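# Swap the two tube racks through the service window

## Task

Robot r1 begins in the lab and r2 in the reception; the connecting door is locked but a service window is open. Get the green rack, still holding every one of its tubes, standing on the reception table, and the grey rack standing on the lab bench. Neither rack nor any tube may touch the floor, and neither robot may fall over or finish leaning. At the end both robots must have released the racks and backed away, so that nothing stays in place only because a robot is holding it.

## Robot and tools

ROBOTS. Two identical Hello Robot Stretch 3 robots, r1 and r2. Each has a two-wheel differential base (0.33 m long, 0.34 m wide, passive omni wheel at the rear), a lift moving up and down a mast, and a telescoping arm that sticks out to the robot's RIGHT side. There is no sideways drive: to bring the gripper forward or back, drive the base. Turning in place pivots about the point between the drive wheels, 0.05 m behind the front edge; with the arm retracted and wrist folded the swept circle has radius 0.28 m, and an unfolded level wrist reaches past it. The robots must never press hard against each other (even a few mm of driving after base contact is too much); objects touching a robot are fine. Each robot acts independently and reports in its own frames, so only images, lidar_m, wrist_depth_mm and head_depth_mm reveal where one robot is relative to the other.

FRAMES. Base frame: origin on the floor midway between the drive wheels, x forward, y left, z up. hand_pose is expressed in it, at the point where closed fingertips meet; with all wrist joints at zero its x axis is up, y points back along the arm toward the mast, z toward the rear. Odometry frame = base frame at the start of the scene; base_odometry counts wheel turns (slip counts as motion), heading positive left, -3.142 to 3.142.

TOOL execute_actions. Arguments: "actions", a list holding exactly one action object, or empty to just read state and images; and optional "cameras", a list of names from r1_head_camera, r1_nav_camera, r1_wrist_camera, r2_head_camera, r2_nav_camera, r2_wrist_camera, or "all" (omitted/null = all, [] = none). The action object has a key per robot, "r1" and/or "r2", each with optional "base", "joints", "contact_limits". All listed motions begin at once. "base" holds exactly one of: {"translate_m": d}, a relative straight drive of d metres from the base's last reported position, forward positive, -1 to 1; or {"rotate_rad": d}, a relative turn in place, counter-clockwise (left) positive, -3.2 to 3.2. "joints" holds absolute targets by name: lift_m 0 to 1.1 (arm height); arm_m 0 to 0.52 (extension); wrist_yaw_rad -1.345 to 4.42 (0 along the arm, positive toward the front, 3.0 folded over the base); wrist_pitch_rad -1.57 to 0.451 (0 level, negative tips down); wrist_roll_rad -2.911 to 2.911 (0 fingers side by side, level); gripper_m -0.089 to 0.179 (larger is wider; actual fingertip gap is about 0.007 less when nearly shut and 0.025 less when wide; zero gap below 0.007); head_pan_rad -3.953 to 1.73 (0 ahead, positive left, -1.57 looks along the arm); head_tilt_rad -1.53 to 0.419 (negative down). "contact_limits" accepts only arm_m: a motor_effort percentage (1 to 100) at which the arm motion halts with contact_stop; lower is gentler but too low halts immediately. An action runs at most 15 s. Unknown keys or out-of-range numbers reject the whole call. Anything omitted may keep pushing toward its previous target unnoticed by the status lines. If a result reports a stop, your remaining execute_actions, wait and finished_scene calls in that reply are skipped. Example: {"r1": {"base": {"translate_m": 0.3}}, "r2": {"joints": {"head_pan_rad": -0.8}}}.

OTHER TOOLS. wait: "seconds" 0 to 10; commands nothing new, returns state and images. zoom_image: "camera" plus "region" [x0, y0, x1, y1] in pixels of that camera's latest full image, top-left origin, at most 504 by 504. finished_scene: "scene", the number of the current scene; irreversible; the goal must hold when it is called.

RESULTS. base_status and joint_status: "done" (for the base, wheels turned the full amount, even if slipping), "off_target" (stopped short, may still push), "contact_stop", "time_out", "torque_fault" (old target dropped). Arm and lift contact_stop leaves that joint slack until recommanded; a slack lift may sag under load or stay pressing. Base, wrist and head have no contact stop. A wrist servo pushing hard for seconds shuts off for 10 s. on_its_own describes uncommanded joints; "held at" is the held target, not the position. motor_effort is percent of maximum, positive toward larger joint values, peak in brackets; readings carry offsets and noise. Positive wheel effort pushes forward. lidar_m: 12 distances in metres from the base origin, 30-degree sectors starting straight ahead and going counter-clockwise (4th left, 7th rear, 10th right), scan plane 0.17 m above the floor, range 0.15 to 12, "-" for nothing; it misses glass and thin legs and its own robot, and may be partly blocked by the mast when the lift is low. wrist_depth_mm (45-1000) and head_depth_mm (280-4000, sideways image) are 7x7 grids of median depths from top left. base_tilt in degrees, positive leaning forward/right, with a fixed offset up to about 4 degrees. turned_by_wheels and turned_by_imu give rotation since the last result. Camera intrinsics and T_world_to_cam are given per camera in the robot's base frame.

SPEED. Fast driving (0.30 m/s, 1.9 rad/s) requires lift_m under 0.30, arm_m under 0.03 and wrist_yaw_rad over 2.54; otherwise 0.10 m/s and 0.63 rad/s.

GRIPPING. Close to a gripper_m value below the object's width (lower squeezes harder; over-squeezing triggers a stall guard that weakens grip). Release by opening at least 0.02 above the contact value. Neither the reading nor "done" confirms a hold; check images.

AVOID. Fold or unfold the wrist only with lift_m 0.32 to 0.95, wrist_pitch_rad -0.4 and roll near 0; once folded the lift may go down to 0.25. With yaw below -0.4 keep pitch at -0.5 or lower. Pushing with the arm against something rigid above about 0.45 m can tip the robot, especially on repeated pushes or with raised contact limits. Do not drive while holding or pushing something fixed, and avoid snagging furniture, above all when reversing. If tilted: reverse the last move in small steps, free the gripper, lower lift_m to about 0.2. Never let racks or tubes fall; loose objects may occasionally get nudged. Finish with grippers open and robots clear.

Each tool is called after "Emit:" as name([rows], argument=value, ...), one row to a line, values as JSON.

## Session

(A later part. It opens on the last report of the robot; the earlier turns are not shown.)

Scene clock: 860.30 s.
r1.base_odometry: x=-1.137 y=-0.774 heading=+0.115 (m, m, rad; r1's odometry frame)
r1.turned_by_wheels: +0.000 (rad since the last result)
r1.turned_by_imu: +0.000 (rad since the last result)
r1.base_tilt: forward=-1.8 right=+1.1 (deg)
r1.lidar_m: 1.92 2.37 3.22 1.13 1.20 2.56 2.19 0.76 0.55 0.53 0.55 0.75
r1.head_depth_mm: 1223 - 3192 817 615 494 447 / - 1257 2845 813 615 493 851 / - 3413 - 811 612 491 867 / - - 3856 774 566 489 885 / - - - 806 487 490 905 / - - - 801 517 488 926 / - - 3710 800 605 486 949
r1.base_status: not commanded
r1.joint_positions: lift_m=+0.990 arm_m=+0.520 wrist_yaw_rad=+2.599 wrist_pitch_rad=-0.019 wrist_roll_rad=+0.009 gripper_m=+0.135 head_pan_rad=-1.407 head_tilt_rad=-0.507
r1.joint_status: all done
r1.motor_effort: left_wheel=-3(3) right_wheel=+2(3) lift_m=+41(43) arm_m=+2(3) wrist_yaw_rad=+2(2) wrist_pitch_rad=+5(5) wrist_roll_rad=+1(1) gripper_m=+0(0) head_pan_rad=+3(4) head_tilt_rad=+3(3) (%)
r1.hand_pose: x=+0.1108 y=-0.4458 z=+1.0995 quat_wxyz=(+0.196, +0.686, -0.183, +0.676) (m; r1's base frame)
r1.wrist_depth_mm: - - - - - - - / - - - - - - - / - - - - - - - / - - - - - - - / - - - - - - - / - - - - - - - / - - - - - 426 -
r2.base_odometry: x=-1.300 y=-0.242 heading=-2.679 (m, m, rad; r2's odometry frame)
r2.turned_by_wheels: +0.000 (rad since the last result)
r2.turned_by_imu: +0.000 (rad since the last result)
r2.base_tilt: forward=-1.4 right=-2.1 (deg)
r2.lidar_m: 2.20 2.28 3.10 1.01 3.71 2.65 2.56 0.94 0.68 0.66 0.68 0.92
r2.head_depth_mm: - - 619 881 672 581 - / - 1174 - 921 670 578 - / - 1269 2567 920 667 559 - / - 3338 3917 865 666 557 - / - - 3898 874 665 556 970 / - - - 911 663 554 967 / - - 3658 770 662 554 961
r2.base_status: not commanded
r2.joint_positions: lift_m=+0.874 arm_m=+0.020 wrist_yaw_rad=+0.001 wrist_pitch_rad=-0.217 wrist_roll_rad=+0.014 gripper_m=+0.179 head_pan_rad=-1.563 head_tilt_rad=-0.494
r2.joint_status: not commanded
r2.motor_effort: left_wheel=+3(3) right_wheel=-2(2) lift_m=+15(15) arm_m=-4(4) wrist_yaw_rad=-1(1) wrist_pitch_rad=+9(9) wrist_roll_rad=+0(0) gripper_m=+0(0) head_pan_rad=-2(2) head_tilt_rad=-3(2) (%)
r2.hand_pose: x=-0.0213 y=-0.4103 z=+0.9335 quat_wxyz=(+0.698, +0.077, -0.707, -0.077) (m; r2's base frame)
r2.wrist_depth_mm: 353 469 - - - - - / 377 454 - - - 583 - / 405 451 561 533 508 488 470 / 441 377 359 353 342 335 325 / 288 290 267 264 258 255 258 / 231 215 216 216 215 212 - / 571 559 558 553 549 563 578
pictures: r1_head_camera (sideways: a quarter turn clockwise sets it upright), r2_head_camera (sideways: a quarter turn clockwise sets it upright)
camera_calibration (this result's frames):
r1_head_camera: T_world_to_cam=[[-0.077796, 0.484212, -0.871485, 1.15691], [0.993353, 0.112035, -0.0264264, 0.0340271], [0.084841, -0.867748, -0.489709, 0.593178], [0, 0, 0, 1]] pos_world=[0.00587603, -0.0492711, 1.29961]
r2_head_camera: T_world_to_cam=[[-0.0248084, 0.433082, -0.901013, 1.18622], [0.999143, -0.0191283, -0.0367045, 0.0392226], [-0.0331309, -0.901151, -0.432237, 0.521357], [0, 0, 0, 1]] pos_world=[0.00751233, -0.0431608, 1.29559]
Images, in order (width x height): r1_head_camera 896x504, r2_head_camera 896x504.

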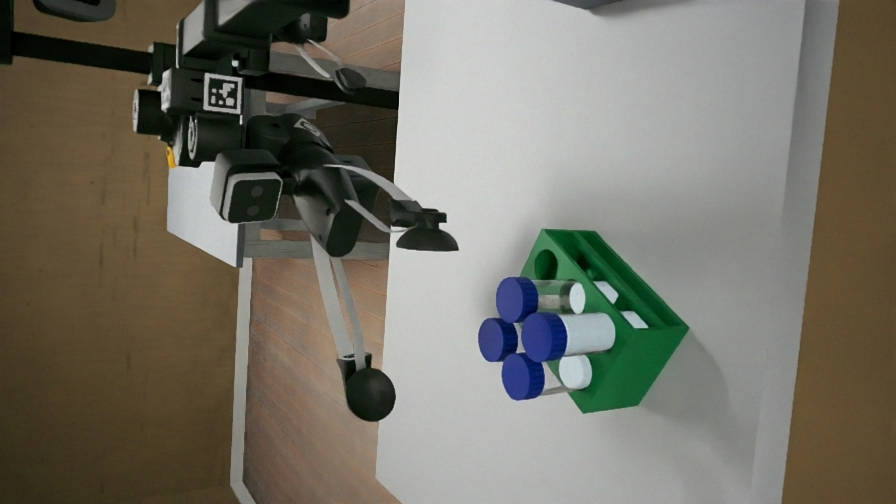

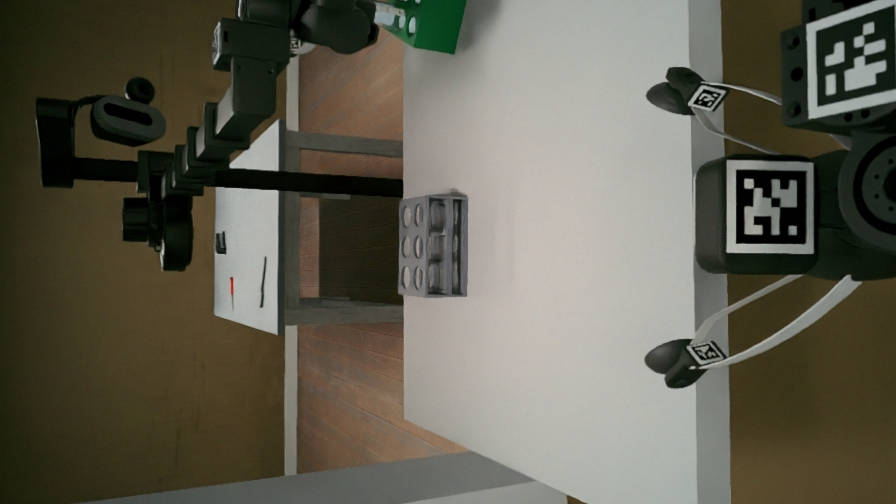

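Emit:
execute_actions([
  {"r1": {"base": {"translate_m": -0.22}, "joints": {"arm_m": 0.0, "wrist_yaw_rad": 0.0, "gripper_m": 0.179, "wrist_pitch_rad": -0.2, "head_pan_rad": -1.57, "head_tilt_rad": -0.75}}, "r2": {"base": {"rotate_rad": 0.75}, "joints": {"lift_m": 1.0, "wrist_pitch_rad": -0.1, "gripper_m": 0.135}}},
], cameras=[])

Emit:
execute_actions([
  {"r1": {"joints": {"lift_m": 0.876}}, "r2": {"base": {"translate_m": -0.148}}},
], cameras=["r1_head_camera", "r1_wrist_camera"])

Emit:
execute_actions([
  {"r2": {"base": {"rotate_rad": -0.95}, "joints": {"wrist_yaw_rad": -0.34}}},
], cameras=[])

Scene clock: 932.17 s.
r1.base_odometry: x=-1.356 y=-0.799 heading=+0.115 (m, m, rad; r1's odometry frame)
r1.turned_by_wheels: +0.000 (rad since the last result)
r1.turned_by_imu: -0.001 (rad since the last result)
r1.base_tilt: forward=-1.5 right=+1.2 (deg)
r1.lidar_m: 1.92 2.60 1.19 1.12 3.17 2.33 2.20 0.77 0.56 0.54 0.55 0.75
r1.head_depth_mm: - 3165 - - - - 1143 / - 3167 756 - - - 1147 / - 3155 782 - - - 1169 / 2164 2963 793 - - - 1170 / 2067 1352 718 560 494 1115 1161 / 2158 2923 739 574 492 1109 1164 / - 3078 709 571 490 1095 1160
r1.base_status: done
r1.joint_positions: lift_m=+0.990 arm_m=+0.002 wrist_yaw_rad=+0.000 wrist_pitch_rad=-0.217 wrist_roll_rad=+0.009 gripper_m=+0.179 head_pan_rad=-1.563 head_tilt_rad=-0.741
r1.joint_status: all done
joint sent to its limit — the command would take r1.arm_m past its lower limit, so that joint was sent only as far as its limit.
r1.motor_effort: left_wheel=-2(7) right_wheel=+3(4) lift_m=+42(41) arm_m=-4(3) wrist_yaw_rad=+0(3) wrist_pitch_rad=+4(4) wrist_roll_rad=+1(0) gripper_m=+0(90) head_pan_rad=-2(15) head_tilt_rad=-3(19) (%)
r1.hand_pose: x=-0.0215 y=-0.3918 z=+1.0497 quat_wxyz=(+0.700, +0.077, -0.706, -0.077) (m; r1's base frame)
r1.wrist_depth_mm: - - - 928 - - 308 / - - - - - - 306 / - - - - - - 305 / 661 694 704 - - - 305 / 484 495 496 511 504 459 326 / 397 386 374 316 398 400 349 / 293 315 301 273 311 326 -
r2.base_odometry: x=-1.300 y=-0.242 heading=-1.929 (m, m, rad; r2's odometry frame)
r2.turned_by_wheels: +0.750 (rad since the last result)
r2.turned_by_imu: +0.744 (rad since the last result)
r2.base_tilt: forward=-1.3 right=-2.1 (deg)
r2.lidar_m: 2.48 1.01 1.11 1.12 2.56 1.44 0.78 0.66 0.65 0.74 1.22 2.20
r2.head_depth_mm: 579 617 660 692 - - - / 619 663 713 754 - - - / 668 715 775 821 - - - / 720 779 846 916 - - 1296 / 785 853 937 1021 1176 1316 1345 / 859 943 1048 1162 1335 1506 1347 / 951 1058 1182 1340 1563 1631 1339
r2.base_status: done
r2.joint_positions: lift_m=+0.999 arm_m=+0.020 wrist_yaw_rad=+0.001 wrist_pitch_rad=-0.121 wrist_roll_rad=+0.014 gripper_m=+0.135 head_pan_rad=-1.563 head_tilt_rad=-0.494
r2.joint_status: all done
r2.motor_effort: left_wheel=-2(6) right_wheel=+3(7) lift_m=+38(39) arm_m=-4(3) wrist_yaw_rad=-1(1) wrist_pitch_rad=+11(12) wrist_roll_rad=+0(0) gripper_m=+0(85) head_pan_rad=-2(2) head_tilt_rad=-2(2) (%)
r2.hand_pose: x=-0.0213 y=-0.4167 z=+1.0832 quat_wxyz=(+0.701, +0.043, -0.710, -0.043) (m; r2's base frame)
r2.wrist_depth_mm: - - 747 567 450 381 421 / - - 793 602 476 396 - / - - 872 627 496 414 - / - - 926 677 535 424 - / - - 984 741 547 469 564 / - - - 751 579 505 447 / - - - 821 617 375 356
pictures: none
No camera images: the call's "cameras" was empty. Leave "cameras" out to get every camera's image.

Scene clock: 934.60 s.
r1.base_odometry: x=-1.356 y=-0.799 heading=+0.115 (m, m, rad; r1's odometry frame)
r1.turned_by_wheels: +0.000 (rad since the last result)
r1.turned_by_imu: +0.000 (rad since the last result)
r1.base_tilt: forward=-1.8 right=+0.9 (deg)
r1.lidar_m: 1.93 2.60 1.19 1.12 3.20 2.33 2.20 0.77 0.56 0.54 0.55 0.75
r1.head_depth_mm: - 3225 685 587 501 - - / - 3155 729 600 500 - - / 3853 3146 724 568 504 - - / 2087 2939 720 563 - - 1125 / 2342 3111 716 554 494 1120 1163 / 1987 1253 716 591 491 1102 1160 / - 3071 710 571 490 1094 1156
r1.base_status: not commanded
r1.joint_positions: lift_m=+0.876 arm_m=+0.002 wrist_yaw_rad=+0.000 wrist_pitch_rad=-0.218 wrist_roll_rad=+0.009 gripper_m=+0.179 head_pan_rad=-1.563 head_tilt_rad=-0.741
r1.joint_status: all done
r1.motor_effort: left_wheel=-2(2) right_wheel=+3(3) lift_m=+30(33) arm_m=-4(4) wrist_yaw_rad=+0(1) wrist_pitch_rad=+5(5) wrist_roll_rad=+1(1) gripper_m=+0(0) head_pan_rad=-2(3) head_tilt_rad=-3(3) (%)
r1.hand_pose: x=-0.0215 y=-0.3918 z=+0.9361 quat_wxyz=(+0.700, +0.077, -0.706, -0.077) (m; r1's base frame)
r1.wrist_depth_mm: - - - - - - 309 / - - - - - - 308 / 609 617 639 648 - - 306 / 371 378 328 246 367 398 305 / 271 274 239 243 268 287 305 / - 214 216 216 219 221 229 / - 175 177 179 178 180 -
r2.base_odometry: x=-1.248 y=-0.104 heading=-1.929 (m, m, rad; r2's odometry frame)
r2.turned_by_wheels: +0.000 (rad since the last result)
r2.turned_by_imu: +0.000 (rad since the last result)
r2.base_tilt: forward=-1.3 right=-2.2 (deg)
r2.lidar_m: 2.61 1.12 1.16 2.93 2.46 1.22 0.67 0.56 0.56 0.63 1.03 2.31
r2.head_depth_mm: 584 - - 3316 - - - / 523 569 630 705 - - - / 562 603 647 688 - - - / 606 656 713 770 - - 1142 / 659 719 787 857 989 1105 1255 / 722 793 878 983 1121 1291 1347 / 804 888 994 1127 1309 1508 1339
r2.base_status: done
r2.joint_positions: lift_m=+0.999 arm_m=+0.020 wrist_yaw_rad=+0.001 wrist_pitch_rad=-0.121 wrist_roll_rad=+0.014 gripper_m=+0.135 head_pan_rad=-1.563 head_tilt_rad=-0.494
r2.joint_status: not commanded
r2.motor_effort: left_wheel=-3(9) right_wheel=+3(4) lift_m=+39(39) arm_m=-4(4) wrist_yaw_rad=-2(1) wrist_pitch_rad=+11(11) wrist_roll_rad=+0(0) gripper_m=-1(1) head_pan_rad=-2(2) head_tilt_rad=-3(2) (%)
r2.hand_pose: x=-0.0213 y=-0.4167 z=+1.0832 quat_wxyz=(+0.701, +0.043, -0.710, -0.043) (m; r2's base frame)
r2.wrist_depth_mm: - 832 566 433 353 - - / - 933 610 453 376 - 817 / - - 672 480 397 - - / - - 732 516 420 - - / - - 754 551 451 623 539 / - - 844 590 454 417 433 / - - 957 640 367 360 362
pictures: r1_head_camera (sideways: a quarter turn clockwise sets it upright), r1_wrist_camera
camera_calibration (this result's frames):
r1_head_camera: T_world_to_cam=[[-0.00306355, 0.678752, -0.734362, 0.977686], [0.998637, -0.036188, -0.0376137, 0.0485498], [-0.0521054, -0.733476, -0.677716, 0.838599], [0, 0, 0, 1]] pos_world=[-0.00179284, -0.0467572, 1.28813]
r1_wrist_camera: T_world_to_cam=[[-0.999883, -0.00987345, 0.0117008, -0.0356084], [-0.0144589, 0.357732, -0.933712, 1.04755], [0.00503319, -0.933772, -0.357833, 0.128974], [0, 0, 0, 1]] pos_world=[-0.021107, -0.25466, 1.02467]
Images, in order (width x height): r1_head_camera 896x504, r1_wrist_camera 644x364.

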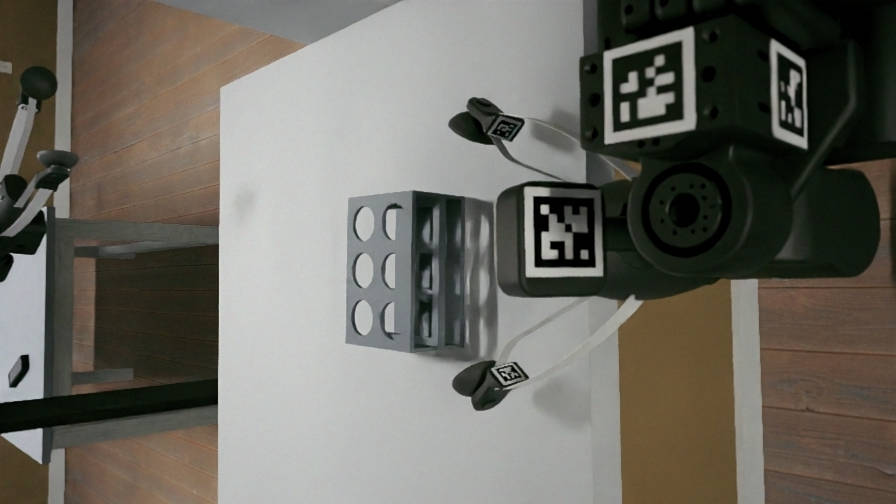

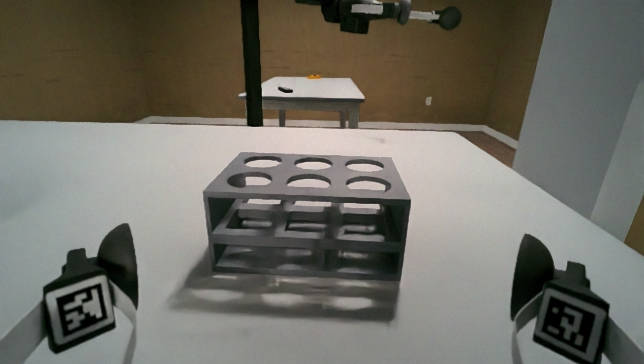

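Scene clock: 937.07 s.
r1.base_odometry: x=-1.356 y=-0.799 heading=+0.115 (m, m, rad; r1's odometry frame)
r1.turned_by_wheels: +0.000 (rad since the last result)
r1.turned_by_imu: +0.000 (rad since the last result)
r1.base_tilt: forward=-1.6 right=+1.0 (deg)
r1.lidar_m: 1.93 2.59 1.19 1.12 3.20 2.32 2.19 0.77 0.56 0.54 0.56 0.75
r1.head_depth_mm: - 3147 683 586 501 - - / - 3169 729 600 499 - - / - 3162 724 570 503 - - / 2167 2941 721 562 - - 1129 / 2054 2953 716 555 495 1121 1170 / 2101 2914 715 590 492 1110 1161 / 3649 3046 711 570 489 1097 1150
r1.base_status: not commanded
r1.joint_positions: lift_m=+0.876 arm_m=+0.002 wrist_yaw_rad=+0.000 wrist_pitch_rad=-0.218 wrist_roll_rad=+0.009 gripper_m=+0.179 head_pan_rad=-1.563 head_tilt_rad=-0.741
r1.joint_status: not commanded
r1.motor_effort: left_wheel=-2(2) right_wheel=+3(3) lift_m=+30(30) arm_m=-4(4) wrist_yaw_rad=+0(0) wrist_pitch_rad=+5(5) wrist_roll_rad=+1(1) gripper_m=+0(0) head_pan_rad=-3(2) head_tilt_rad=-4(3) (%)
r1.hand_pose: x=-0.0215 y=-0.3918 z=+0.9361 quat_wxyz=(+0.700, +0.077, -0.706, -0.077) (m; r1's base frame)
r1.wrist_depth_mm: - - - - - - 307 / - - - - - - 306 / 602 613 628 642 - - 306 / 374 377 330 246 366 403 305 / 269 275 241 242 268 287 305 / - 215 216 218 220 221 230 / - 175 177 178 179 180 -
r2.base_odometry: x=-1.248 y=-0.104 heading=-2.879 (m, m, rad; r2's odometry frame)
r2.turned_by_wheels: -0.950 (rad since the last result)
r2.turned_by_imu: -0.946 (rad since the last result)
r2.base_tilt: forward=-1.2 right=-2.1 (deg)
r2.lidar_m: 1.23 2.32 2.77 1.12 3.77 2.73 2.46 1.03 0.63 0.56 0.56 0.67
r2.head_depth_mm: - - - 1036 - - - / - - - 1035 - - - / - - - 863 - - - / - - - 896 680 523 464 / - - 2531 910 664 521 465 / - - 3647 873 664 522 451 / - 2837 978 796 660 519 439
r2.base_status: done
r2.joint_positions: lift_m=+0.999 arm_m=+0.020 wrist_yaw_rad=-0.339 wrist_pitch_rad=-0.121 wrist_roll_rad=+0.014 gripper_m=+0.135 head_pan_rad=-1.563 head_tilt_rad=-0.494
r2.joint_status: all done
r2.motor_effort: left_wheel=+2(9) right_wheel=-1(6) lift_m=+38(39) arm_m=-4(4) wrist_yaw_rad=-2(0) wrist_pitch_rad=+11(11) wrist_roll_rad=+0(0) gripper_m=+0(0) head_pan_rad=-2(2) head_tilt_rad=-2(3) (%)
r2.hand_pose: x=-0.1050 y=-0.4024 z=+1.0832 quat_wxyz=(+0.684, -0.077, -0.707, -0.161) (m; r2's base frame)
r2.wrist_depth_mm: - - - - - 502 610 / - - - - - 526 671 / - - - - - 564 748 / - - - - 742 606 803 / 969 - 539 609 587 661 934 / 436 - 469 460 454 420 - / 394 381 379 367 367 362 372
pictures: none
No camera images: the call's "cameras" was empty. Leave "cameras" out to get every camera's image.

Emit:
execute_actions([
  {"r1": {"base": {"translate_m": 0.011}, "joints": {"arm_m": 0.09}}, "r2": {"joints": {"arm_m": 0.45}}},
], cameras=["r1_wrist_camera", "r2_wrist_camera", "r2_head_camera"])

Emit:
execute_actions([
  {"r1": {"joints": {"gripper_m": 0.105}}},
], cameras=["r1_wrist_camera"])

Scene clock: 951.93 s.
r1.base_odometry: x=-1.345 y=-0.798 heading=+0.115 (m, m, rad; r1's odometry frame)
r1.turned_by_wheels: +0.000 (rad since the last result)
r1.turned_by_imu: -0.001 (rad since the last result)
r1.base_tilt: forward=-1.5 right=+1.2 (deg)
r1.lidar_m: 1.93 2.58 1.19 1.13 3.22 2.34 2.20 0.77 0.56 0.54 0.55 0.75
r1.head_depth_mm: - 3197 707 630 - 1245 1154 / - 3146 729 - - 1228 1172 / - 3106 723 - - 1203 1171 / 2187 2357 724 - - 1179 1166 / 2055 1340 716 562 495 1121 1166 / 2171 2913 714 567 491 1110 1159 / - 3051 713 571 489 1100 1157
r1.base_status: done
r1.joint_positions: lift_m=+0.876 arm_m=+0.090 wrist_yaw_rad=+0.000 wrist_pitch_rad=-0.218 wrist_roll_rad=+0.009 gripper_m=+0.179 head_pan_rad=-1.563 head_tilt_rad=-0.741
r1.joint_status: all done
r1.motor_effort: left_wheel=-3(5) right_wheel=+2(8) lift_m=+30(30) arm_m=+3(1) wrist_yaw_rad=+1(0) wrist_pitch_rad=+5(5) wrist_roll_rad=+0(1) gripper_m=+0(1) head_pan_rad=-2(2) head_tilt_rad=-3(2) (%)
r1.hand_pose: x=-0.0215 y=-0.4797 z=+0.9361 quat_wxyz=(+0.700, +0.077, -0.706, -0.077) (m; r1's base frame)
r1.wrist_depth_mm: - - - - - - - / - - - - - - - / - - - - - - 318 / 373 375 383 392 395 404 318 / 271 274 170 169 172 288 287 / - 132 130 131 127 207 228 / - 168 139 145 147 168 -
r2.base_odometry: x=-1.248 y=-0.104 heading=-2.879 (m, m, rad; r2's odometry frame)
r2.turned_by_wheels: +0.000 (rad since the last result)
r2.turned_by_imu: -0.002 (rad since the last result)
r2.base_tilt: forward=-1.3 right=-2.0 (deg)
r2.lidar_m: 1.22 2.32 2.76 1.12 3.79 2.74 2.46 1.03 0.63 0.56 0.56 0.67
r2.head_depth_mm: - - - 876 670 526 969 / - - 3967 923 671 525 925 / - - - 830 669 524 885 / - - - 868 666 523 845 / - - 2536 914 665 522 463 / - - 3651 865 662 520 450 / 1093 1215 906 801 660 519 438
r2.base_status: not commanded
r2.joint_positions: lift_m=+0.999 arm_m=+0.450 wrist_yaw_rad=-0.339 wrist_pitch_rad=-0.121 wrist_roll_rad=+0.014 gripper_m=+0.135 head_pan_rad=-1.563 head_tilt_rad=-0.494
r2.joint_status: all done
r2.motor_effort: left_wheel=+3(2) right_wheel=-1(1) lift_m=+39(38) arm_m=+4(2) wrist_yaw_rad=-1(2) wrist_pitch_rad=+11(11) wrist_roll_rad=+0(0) gripper_m=+0(1) head_pan_rad=-2(2) head_tilt_rad=-3(3) (%)
r2.hand_pose: x=-0.1051 y=-0.8317 z=+1.0832 quat_wxyz=(+0.684, -0.078, -0.707, -0.161) (m; r2's base frame)
r2.wrist_depth_mm: - - - - - - - / - - - - - - - / - - - - - - - / - - - - - - - / - - - - - - - / - - - - - 418 - / - - - 210 361 358 -
pictures: r1_wrist_camera, r2_head_camera (sideways: a quarter turn clockwise sets it upright), r2_wrist_camera
camera_calibration (this result's frames):
r1_wrist_camera: T_world_to_cam=[[-0.999883, -0.00987127, 0.011701, -0.036476], [-0.0144584, 0.357733, -0.933712, 1.07899], [0.00503109, -0.933772, -0.357833, 0.0468951], [0, 0, 0, 1]] pos_world=[-0.0211072, -0.342561, 1.02467]
r2_head_camera: T_world_to_cam=[[-0.0247981, 0.4331, -0.901005, 1.18621], [0.999143, -0.0191516, -0.0367051, 0.0392233], [-0.0331526, -0.901142, -0.432254, 0.52138], [0, 0, 0, 1]] pos_world=[0.00751128, -0.0431608, 1.29559]
r2_wrist_camera: T_world_to_cam=[[-0.956267, 0.290082, -0.0374959, 0.186861], [0.130346, 0.30787, -0.942457, 1.31999], [-0.261846, -0.906128, -0.332217, -0.256043], [0, 0, 0, 1]] pos_world=[-0.0604106, -0.692599, 1.16598]
Images, in order (width x height): r1_wrist_camera 644x364, r2_head_camera 896x504, r2_wrist_camera 644x364.

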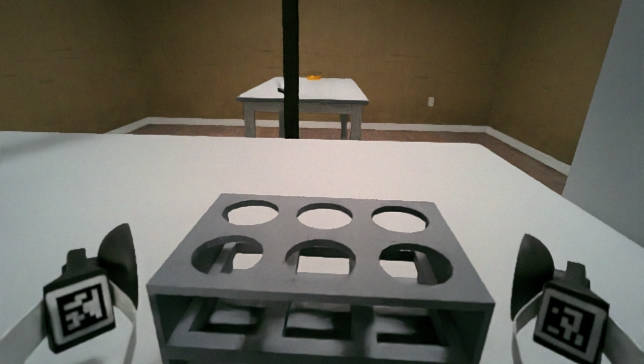

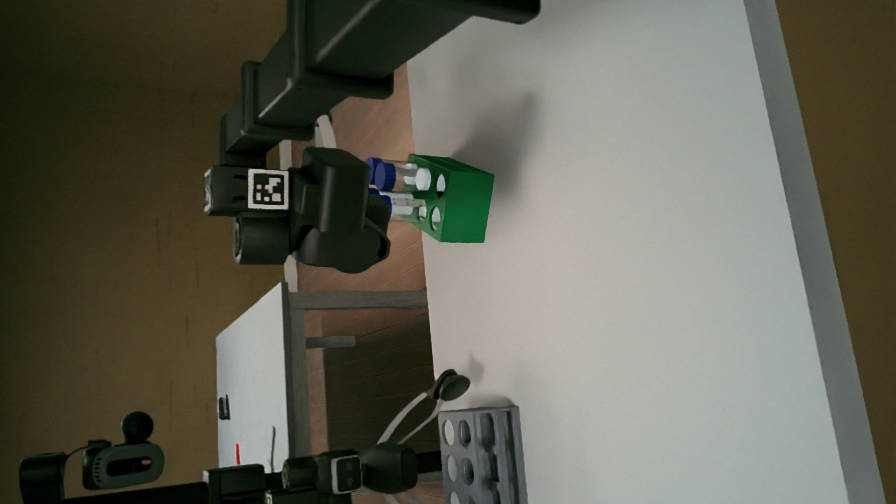

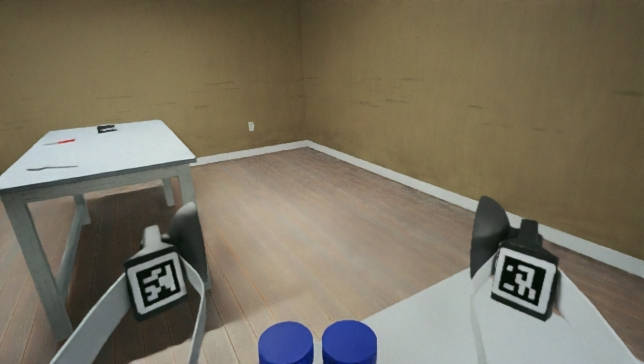

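Scene clock: 953.17 s.
r1.base_odometry: x=-1.345 y=-0.798 heading=+0.115 (m, m, rad; r1's odometry frame)
r1.turned_by_wheels: +0.000 (rad since the last result)
r1.turned_by_imu: +0.000 (rad since the last result)
r1.base_tilt: forward=-1.6 right=+1.1 (deg)
r1.lidar_m: 1.92 2.58 1.18 1.13 3.23 2.34 2.20 0.77 0.56 0.54 0.55 0.75
r1.head_depth_mm: - 3142 707 632 - 1253 1152 / - 3152 731 - - 1222 1166 / - 3180 726 - - 1193 1174 / 2200 2334 722 - - 1176 1160 / 2057 1336 716 561 494 1112 1161 / 2158 2927 710 575 493 1104 1160 / - 3034 709 570 489 1094 1158
r1.base_status: not commanded
r1.joint_positions: lift_m=+0.876 arm_m=+0.090 wrist_yaw_rad=+0.000 wrist_pitch_rad=-0.218 wrist_roll_rad=+0.009 gripper_m=+0.106 head_pan_rad=-1.563 head_tilt_rad=-0.741
r1.joint_status: all done
r1.motor_effort: left_wheel=-3(3) right_wheel=+2(3) lift_m=+30(30) arm_m=+3(3) wrist_yaw_rad=+0(1) wrist_pitch_rad=+5(5) wrist_roll_rad=+1(1) gripper_m=-17(97) head_pan_rad=-2(3) head_tilt_rad=-3(5) (%)
r1.hand_pose: x=-0.0215 y=-0.4797 z=+0.9361 quat_wxyz=(+0.700, +0.077, -0.706, -0.077) (m; r1's base frame)
r1.wrist_depth_mm: - - - - - - - / - - - - - - - / - - - - - - 317 / 372 376 383 393 393 403 316 / 269 286 169 171 173 287 286 / 211 - 137 157 140 133 223 / - 166 145 151 142 169 182
r2.base_odometry: x=-1.248 y=-0.104 heading=-2.879 (m, m, rad; r2's odometry frame)
r2.turned_by_wheels: +0.000 (rad since the last result)
r2.turned_by_imu: +0.000 (rad since the last result)
r2.base_tilt: forward=-1.2 right=-2.1 (deg)
r2.lidar_m: 1.23 2.32 2.76 1.12 3.77 2.74 2.46 1.03 0.63 0.56 0.56 0.66
r2.head_depth_mm: - - - 878 671 524 969 / - - 3966 924 670 524 923 / - - - 828 667 524 881 / - - - 870 666 522 844 / - - 2505 911 665 523 464 / - - 3636 905 664 521 450 / 1092 1213 907 799 661 519 439
r2.base_status: not commanded
r2.joint_positions: lift_m=+0.999 arm_m=+0.450 wrist_yaw_rad=-0.339 wrist_pitch_rad=-0.121 wrist_roll_rad=+0.014 gripper_m=+0.135 head_pan_rad=-1.563 head_tilt_rad=-0.494
r2.joint_status: not commanded
r2.motor_effort: left_wheel=+2(2) right_wheel=-1(1) lift_m=+39(38) arm_m=+4(3) wrist_yaw_rad=-1(1) wrist_pitch_rad=+11(11) wrist_roll_rad=+0(0) gripper_m=+0(0) head_pan_rad=-2(2) head_tilt_rad=-3(3) (%)
r2.hand_pose: x=-0.1051 y=-0.8317 z=+1.0832 quat_wxyz=(+0.684, -0.078, -0.707, -0.161) (m; r2's base frame)
r2.wrist_depth_mm: - - - - - - - / - - - - - - - / - - - - - - - / - - - - - - - / - - - - - - - / - - - - - 423 - / - - - 211 364 359 -
pictures: r1_wrist_camera
camera_calibration (this result's frames):
r1_wrist_camera: T_world_to_cam=[[-0.999882, -0.00991419, 0.0116988, -0.0364839], [-0.0144717, 0.357746, -0.933707, 1.07899], [0.00507175, -0.933766, -0.357848, 0.0469004], [0, 0, 0, 1]] pos_world=[-0.0211027, -0.342573, 1.02467]
Images, in order (width x height): r1_wrist_camera 644x364.

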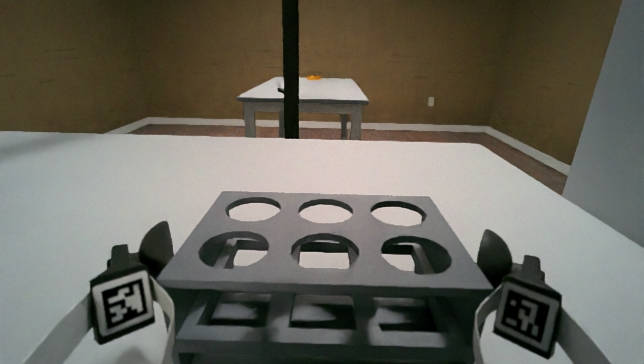

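Emit:
execute_actions(actions=[])

Scene clock: 977.57 s.
r1.base_odometry: x=-1.345 y=-0.798 heading=+0.115 (m, m, rad; r1's odometry frame)
r1.turned_by_wheels: +0.000 (rad since the last result)
r1.turned_by_imu: +0.000 (rad since the last result)
r1.base_tilt: forward=-1.6 right=+1.2 (deg)
r1.lidar_m: 1.93 2.58 1.19 1.13 3.21 2.33 2.20 0.77 0.56 0.54 0.56 0.75
r1.head_depth_mm: - 3179 708 631 - 1245 1160 / - 3156 729 - - 1231 1164 / - 3130 727 - - 1201 1169 / 2181 2351 720 - - 1177 1168 / 2051 1340 720 561 493 1125 1163 / 2160 2910 714 574 492 1111 1167 / - 3054 709 572 489 1096 1162
r1.base_status: not commanded
r1.joint_positions: lift_m=+0.876 arm_m=+0.090 wrist_yaw_rad=+0.000 wrist_pitch_rad=-0.218 wrist_roll_rad=+0.009 gripper_m=+0.106 head_pan_rad=-1.563 head_tilt_rad=-0.741
r1.joint_status: all done
r1.motor_effort: left_wheel=-3(3) right_wheel=+2(3) lift_m=+30(30) arm_m=+2(3) wrist_yaw_rad=+1(1) wrist_pitch_rad=+5(5) wrist_roll_rad=+1(1) gripper_m=-17(97) head_pan_rad=-3(3) head_tilt_rad=-3(5) (%)
r1.hand_pose: x=-0.0215 y=-0.4797 z=+0.9361 quat_wxyz=(+0.700, +0.077, -0.706, -0.077) (m; r1's base frame)
r1.wrist_depth_mm: - - - - - - - / - - - - - - - / - - - - - - 318 / 369 377 386 387 394 401 316 / 271 286 170 172 174 287 286 / 211 - 137 157 139 133 224 / - 166 144 152 141 168 182
r2.base_odometry: x=-1.248 y=-0.104 heading=-2.879 (m, m, rad; r2's odometry frame)
r2.turned_by_wheels: +0.000 (rad since the last result)
r2.turned_by_imu: -0.001 (rad since the last result)
r2.base_tilt: forward=-1.2 right=-2.0 (deg)
r2.lidar_m: 1.22 2.32 2.77 1.12 3.78 2.73 2.46 1.03 0.63 0.56 0.56 0.67
r2.head_depth_mm: - - - 879 672 526 969 / - - 3974 922 669 525 924 / - - - 829 668 524 881 / - - - 868 666 523 847 / - - 2551 911 664 522 464 / - - 3666 907 664 521 451 / 1090 1217 907 798 660 519 439
r2.base_status: not commanded
r2.joint_positions: lift_m=+0.999 arm_m=+0.450 wrist_yaw_rad=-0.339 wrist_pitch_rad=-0.121 wrist_roll_rad=+0.014 gripper_m=+0.135 head_pan_rad=-1.563 head_tilt_rad=-0.494
r2.joint_status: not commanded
r2.motor_effort: left_wheel=+2(2) right_wheel=-1(1) lift_m=+38(38) arm_m=+4(3) wrist_yaw_rad=-1(1) wrist_pitch_rad=+11(11) wrist_roll_rad=+0(0) gripper_m=+0(0) head_pan_rad=-3(2) head_tilt_rad=-3(3) (%)
r2.hand_pose: x=-0.1051 y=-0.8317 z=+1.0832 quat_wxyz=(+0.684, -0.078, -0.707, -0.161) (m; r2's base frame)
r2.wrist_depth_mm: - - - - - - - / - - - - - - - / - - - - - - - / - - - - - - - / - - - - - - - / - - - - - 423 - / - - - 210 362 358 -
pictures: r1_head_camera (sideways: a quarter turn clockwise sets it upright), r1_nav_camera (sideways: a quarter turn counterclockwise sets it upright), r1_wrist_camera, r2_head_camera (sideways: a quarter turn clockwise sets it upright), r2_nav_camera (sideways: a quarter turn counterclockwise sets it upright), r2_wrist_camera
camera_calibration (this result's frames):
r1_head_camera: T_world_to_cam=[[-0.00302877, 0.678764, -0.734351, 0.977672], [0.998635, -0.0362387, -0.0376144, 0.0485507], [-0.0521432, -0.733462, -0.677727, 0.838615], [0, 0, 0, 1]] pos_world=[-0.00179525, -0.0467566, 1.28813]
r1_nav_camera: T_world_to_cam=[[-0.0170209, -0.698891, 0.715026, -0.895939], [-0.999194, -0.014107, -0.037574, 0.102935], [0.036347, -0.715089, -0.698088, 0.864482], [0, 0, 0, 1]] pos_world=[0.0561808, -0.0065298, 1.24797]
r1_wrist_camera: T_world_to_cam=[[-0.999882, -0.00991441, 0.0116989, -0.0364841], [-0.0144719, 0.357746, -0.933707, 1.07899], [0.00507192, -0.933766, -0.357848, 0.0469005], [0, 0, 0, 1]] pos_world=[-0.0211026, -0.342573, 1.02467]
r2_head_camera: T_world_to_cam=[[-0.0247981, 0.4331, -0.901005, 1.18621], [0.999143, -0.0191517, -0.0367051, 0.0392233], [-0.0331528, -0.901142, -0.432254, 0.52138], [0, 0, 0, 1]] pos_world=[0.00751128, -0.0431608, 1.29559]
r2_nav_camera: T_world_to_cam=[[-0.0193633, -0.441129, 0.897235, -1.1256], [-0.999343, -0.0189653, -0.0308913, 0.0895008], [0.0306434, -0.897243, -0.440472, 0.530615], [0, 0, 0, 1]] pos_world=[0.0513869, -0.0187458, 1.24641]
r2_wrist_camera: T_world_to_cam=[[-0.956267, 0.290082, -0.0374957, 0.186861], [0.130346, 0.30787, -0.942457, 1.31999], [-0.261846, -0.906128, -0.332217, -0.256043], [0, 0, 0, 1]] pos_world=[-0.0604106, -0.692599, 1.16598]
Images, in order (width x height): r1_head_camera 896x504, r1_nav_camera 672x504, r1_wrist_camera 644x364, r2_head_camera 896x504, r2_nav_camera 672x504, r2_wrist_camera 644x364.

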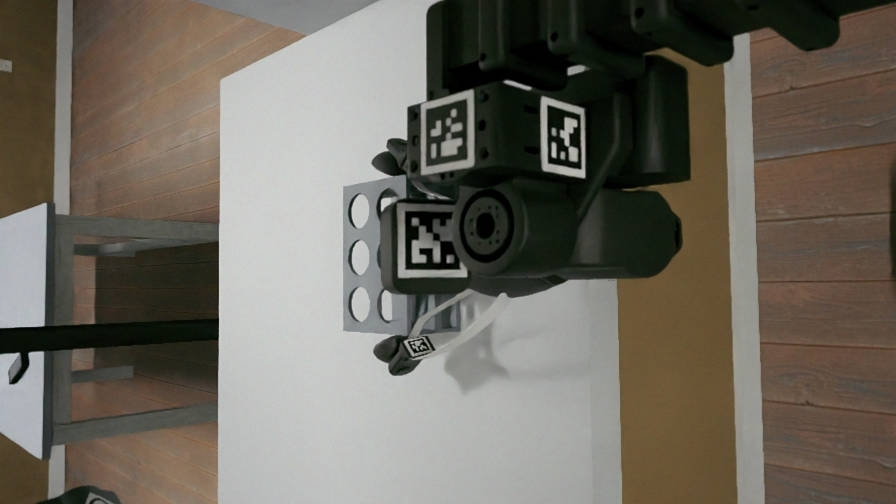

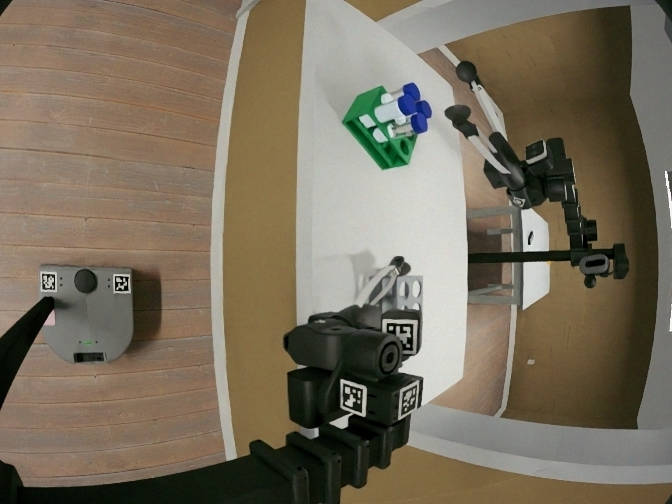

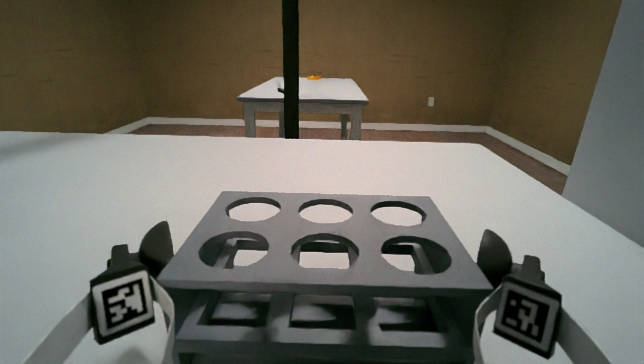

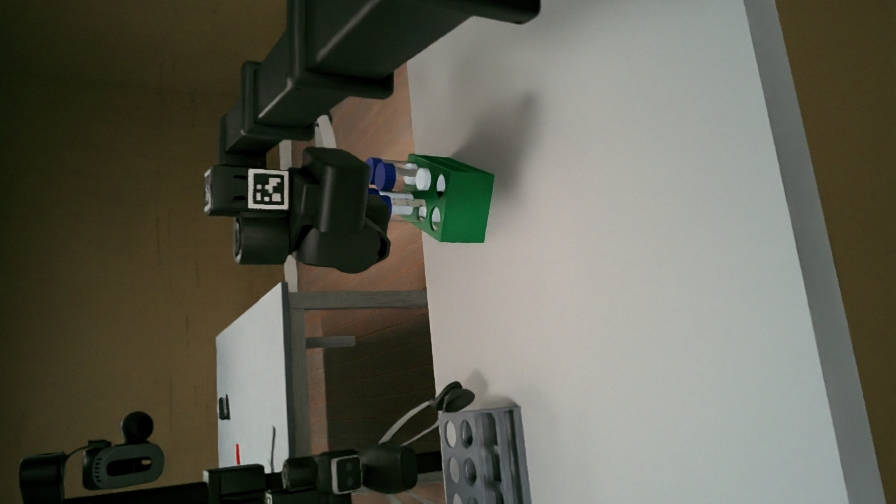

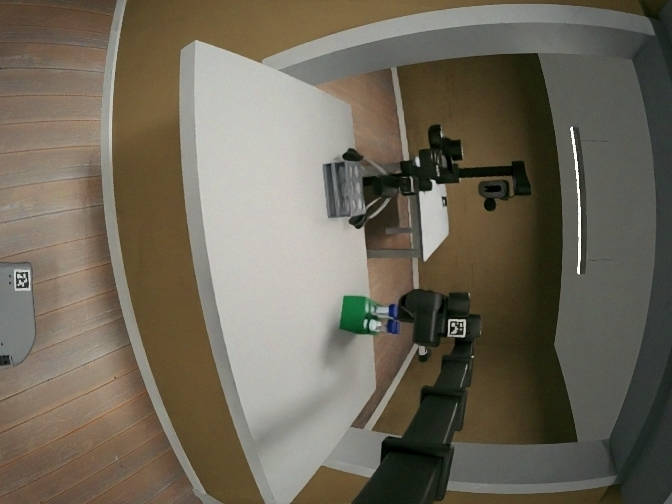

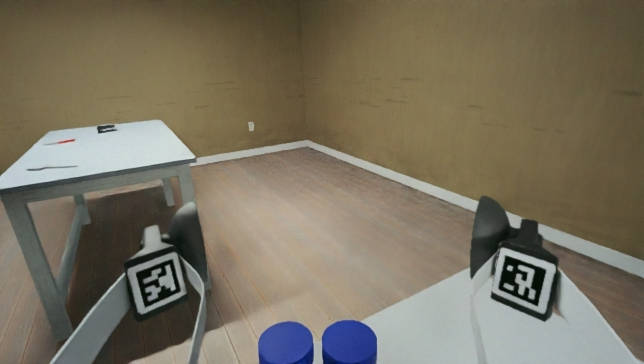

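Emit:
execute_actions([
  {"r1": {"joints": {"lift_m": 0.94}}, "r2": {"base": {"translate_m": 0.015}, "joints": {"lift_m": 0.95}}},
], cameras=["r1_wrist_camera", "r2_wrist_camera", "r2_head_camera"])

Scene clock: 987.27 s.
r1.base_odometry: x=-1.345 y=-0.798 heading=+0.115 (m, m, rad; r1's odometry frame)
r1.turned_by_wheels: +0.000 (rad since the last result)
r1.turned_by_imu: -0.001 (rad since the last result)
r1.base_tilt: forward=-1.6 right=+1.0 (deg)
r1.lidar_m: 1.92 2.59 1.19 1.12 3.21 2.34 2.20 0.77 0.56 0.54 0.56 0.75
r1.head_depth_mm: - 3195 789 - - 1166 1179 / - 3164 - - - 1155 1180 / - 3138 779 - 966 1145 1169 / 2175 2366 794 - 506 1126 1167 / 2048 2953 742 558 495 1113 1165 / 2145 2937 716 574 492 1111 1164 / 3941 859 712 572 490 1092 1158
r1.base_status: not commanded
r1.joint_positions: lift_m=+0.940 arm_m=+0.090 wrist_yaw_rad=+0.000 wrist_pitch_rad=-0.231 wrist_roll_rad=+0.009 gripper_m=+0.106 head_pan_rad=-1.563 head_tilt_rad=-0.741
r1.joint_status: all done
r1.motor_effort: left_wheel=-3(3) right_wheel=+2(2) lift_m=+43(44) arm_m=+3(3) wrist_yaw_rad=+1(1) wrist_pitch_rad=+9(9) wrist_roll_rad=+1(1) gripper_m=-18(18) head_pan_rad=-3(2) head_tilt_rad=-4(3) (%)
r1.hand_pose: x=-0.0215 y=-0.4786 z=+0.9964 quat_wxyz=(+0.700, +0.081, -0.705, -0.082) (m; r1's base frame)
r1.wrist_depth_mm: 285 485 - - - - - / 257 - - - - - - / - - - - - - 317 / 519 524 537 543 549 - 317 / 382 399 202 202 206 423 316 / 299 - 170 170 156 137 298 / 248 232 137 138 148 239 258
r2.base_odometry: x=-1.262 y=-0.108 heading=-2.879 (m, m, rad; r2's odometry frame)
r2.turned_by_wheels: +0.000 (rad since the last result)
r2.turned_by_imu: -0.001 (rad since the last result)
r2.base_tilt: forward=-1.3 right=-2.0 (deg)
r2.lidar_m: 1.22 2.31 2.75 1.13 3.79 2.76 2.47 1.03 0.62 0.55 0.56 0.66
r2.head_depth_mm: - - - - 647 526 963 / - - - 874 669 525 918 / - - - 808 667 524 879 / - - - 848 666 523 466 / - - 2549 911 664 521 455 / - - 3655 819 661 522 450 / 1067 1135 856 761 660 519 438
r2.base_status: done
r2.joint_positions: lift_m=+0.951 arm_m=+0.450 wrist_yaw_rad=-0.339 wrist_pitch_rad=-0.121 wrist_roll_rad=+0.014 gripper_m=+0.135 head_pan_rad=-1.563 head_tilt_rad=-0.494
r2.joint_status: all done
r2.motor_effort: left_wheel=+3(9) right_wheel=-1(3) lift_m=+16(37) arm_m=+4(4) wrist_yaw_rad=-1(1) wrist_pitch_rad=+11(11) wrist_roll_rad=+0(0) gripper_m=-1(1) head_pan_rad=-2(2) head_tilt_rad=-2(2) (%)
r2.hand_pose: x=-0.1051 y=-0.8317 z=+1.0343 quat_wxyz=(+0.684, -0.078, -0.707, -0.161) (m; r2's base frame)
r2.wrist_depth_mm: - - - - - - - / - - - - - - - / - - - - - - - / - - - - - - - / - - - - - - - / - - - 188 338 355 - / - - - 152 156 296 292
pictures: r1_wrist_camera, r2_head_camera (sideways: a quarter turn clockwise sets it upright), r2_wrist_camera
camera_calibration (this result's frames):
r1_wrist_camera: T_world_to_cam=[[-0.999882, -0.0100668, 0.0115698, -0.0371244], [-0.0144742, 0.370054, -0.928897, 1.13605], [0.00506952, -0.928956, -0.370156, 0.0840539], [0, 0, 0, 1]] pos_world=[-0.0211027, -0.342693, 1.08682]
r2_head_camera: T_world_to_cam=[[-0.0247981, 0.4331, -0.901005, 1.18621], [0.999143, -0.0191517, -0.0367051, 0.0392233], [-0.0331528, -0.901142, -0.432254, 0.52138], [0, 0, 0, 1]] pos_world=[0.00751128, -0.0431608, 1.29559]
r2_wrist_camera: T_world_to_cam=[[-0.956267, 0.290081, -0.0374956, 0.18503], [0.130344, 0.307863, -0.94246, 1.27397], [-0.261847, -0.906131, -0.332209, -0.272279], [0, 0, 0, 1]] pos_world=[-0.0604105, -0.692601, 1.11715]
Images, in order (width x height): r1_wrist_camera 644x364, r2_head_camera 896x504, r2_wrist_camera 644x364.

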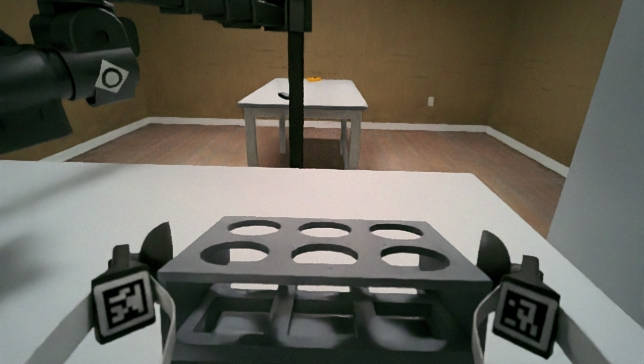

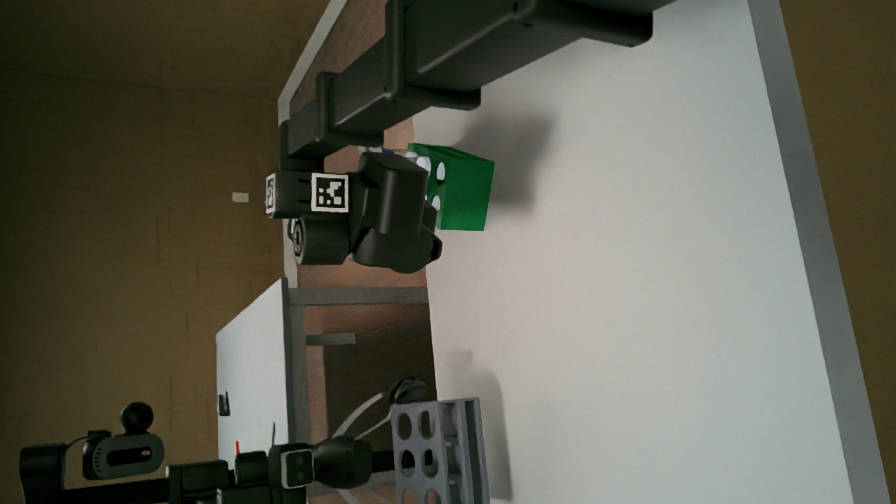

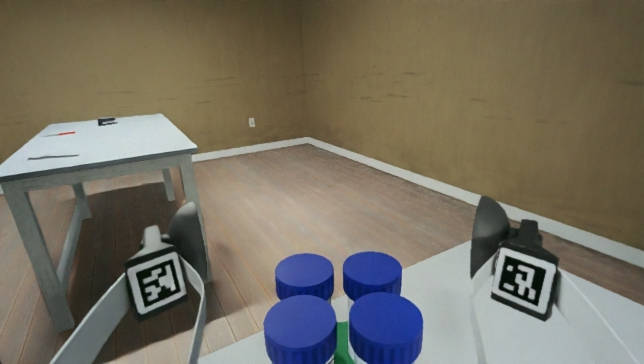

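Emit:
execute_actions([
  {"r1": {"joints": {"arm_m": 0.0}}, "r2": {"joints": {"lift_m": 0.868}}},
], cameras=["r1_nav_camera", "r2_wrist_camera", "r2_head_camera"])

Scene clock: 1022.37 s.
r1.base_odometry: x=-1.345 y=-0.798 heading=+0.115 (m, m, rad; r1's odometry frame)
r1.turned_by_wheels: +0.000 (rad since the last result)
r1.turned_by_imu: -0.001 (rad since the last result)
r1.base_tilt: forward=-1.6 right=+1.0 (deg)
r1.lidar_m: 1.92 2.58 1.19 1.13 3.23 2.33 2.20 0.77 0.56 0.54 0.55 0.76
r1.head_depth_mm: - 3199 707 623 - - - / - 3181 732 610 - - - / - 3125 726 456 - - 1131 / 2174 2355 722 - - - 1147 / 1993 2946 716 468 495 1122 1163 / 2060 2928 715 559 493 1108 1164 / 801 615 684 572 491 1098 1156
r1.base_status: not commanded
r1.joint_positions: lift_m=+0.940 arm_m=+0.002 wrist_yaw_rad=+0.000 wrist_pitch_rad=-0.231 wrist_roll_rad=+0.009 gripper_m=+0.106 head_pan_rad=-1.563 head_tilt_rad=-0.741
r1.joint_status: all done
joint sent to its limit — the command would take r1.arm_m past its lower limit, so that joint was sent only as far as its limit.
r1.motor_effort: left_wheel=-3(2) right_wheel=+2(2) lift_m=+42(42) arm_m=-4(5) wrist_yaw_rad=+0(0) wrist_pitch_rad=+8(8) wrist_roll_rad=+1(0) gripper_m=-18(17) head_pan_rad=-2(3) head_tilt_rad=-3(4) (%)
r1.hand_pose: x=-0.0215 y=-0.3907 z=+0.9964 quat_wxyz=(+0.700, +0.081, -0.705, -0.082) (m; r1's base frame)
r1.wrist_depth_mm: - - - - - - 322 / 371 375 - - - - 320 / - 379 - - - - 321 / 309 456 539 546 554 517 319 / 380 407 202 202 206 406 328 / 302 - 170 170 156 137 338 / 248 233 136 138 148 238 258
r2.base_odometry: x=-1.262 y=-0.108 heading=-2.879 (m, m, rad; r2's odometry frame)
r2.turned_by_wheels: +0.000 (rad since the last result)
r2.turned_by_imu: -0.001 (rad since the last result)
r2.base_tilt: forward=-1.2 right=-2.0 (deg)
r2.lidar_m: 1.22 2.30 2.75 1.12 3.78 2.75 2.47 1.02 0.62 0.55 0.55 0.66
r2.head_depth_mm: - - - 929 729 - 987 / - - - 2132 631 525 919 / - - - - 668 523 878 / - - - 964 666 524 466 / - - 2547 914 664 522 454 / - - 2522 861 661 521 450 / 1065 1126 915 796 662 519 437
r2.base_status: not commanded
r2.joint_positions: lift_m=+0.869 arm_m=+0.450 wrist_yaw_rad=-0.339 wrist_pitch_rad=-0.121 wrist_roll_rad=+0.014 gripper_m=+0.135 head_pan_rad=-1.563 head_tilt_rad=-0.494
r2.joint_status: all done
r2.motor_effort: left_wheel=+2(2) right_wheel=-1(1) lift_m=+16(16) arm_m=+4(4) wrist_yaw_rad=-1(1) wrist_pitch_rad=+11(11) wrist_roll_rad=+0(0) gripper_m=+0(0) head_pan_rad=-2(3) head_tilt_rad=-3(3) (%)
r2.hand_pose: x=-0.1051 y=-0.8317 z=+0.9523 quat_wxyz=(+0.684, -0.078, -0.707, -0.161) (m; r2's base frame)
r2.wrist_depth_mm: - - - - - - - / - - - - - - - / - - - 164 - - - / - - - 122 120 - - / - - - 173 278 321 298 / - - 224 146 139 225 237 / 213 200 160 127 143 191 188
pictures: r1_nav_camera (sideways: a quarter turn counterclockwise sets it upright), r2_head_camera (sideways: a quarter turn clockwise sets it upright), r2_wrist_camera
camera_calibration (this result's frames):
r1_nav_camera: T_world_to_cam=[[-0.0170211, -0.698892, 0.715024, -0.895937], [-0.999194, -0.0141066, -0.0375741, 0.102935], [0.0363468, -0.715088, -0.698089, 0.864484], [0, 0, 0, 1]] pos_world=[0.0561808, -0.00652973, 1.24797]
r2_head_camera: T_world_to_cam=[[-0.0247981, 0.4331, -0.901005, 1.18621], [0.999143, -0.0191517, -0.036705, 0.0392233], [-0.0331528, -0.901142, -0.432254, 0.52138], [0, 0, 0, 1]] pos_world=[0.00751128, -0.0431608, 1.29559]
r2_wrist_camera: T_world_to_cam=[[-0.956267, 0.290081, -0.0374954, 0.181956], [0.130343, 0.307863, -0.94246, 1.19669], [-0.261847, -0.906131, -0.332209, -0.29952], [0, 0, 0, 1]] pos_world=[-0.0604105, -0.692602, 1.03515]
Images, in order (width x height): r1_nav_camera 672x504, r2_head_camera 896x504, r2_wrist_camera 644x364.

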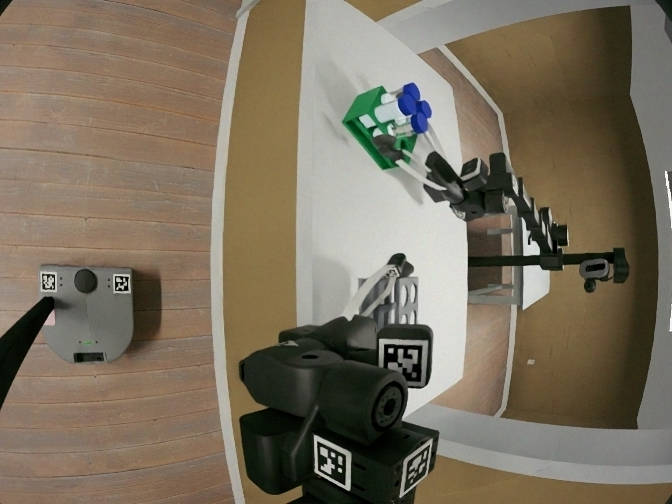

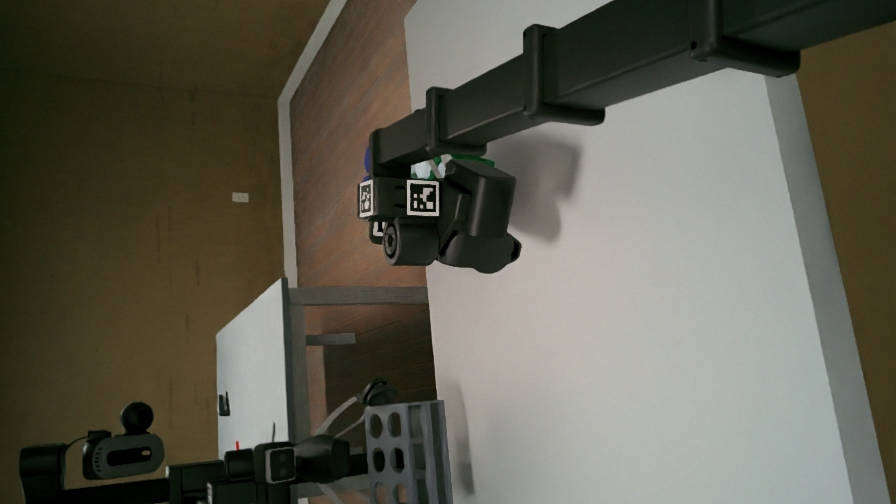

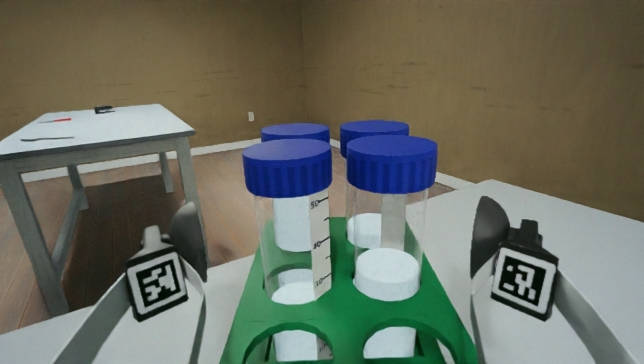

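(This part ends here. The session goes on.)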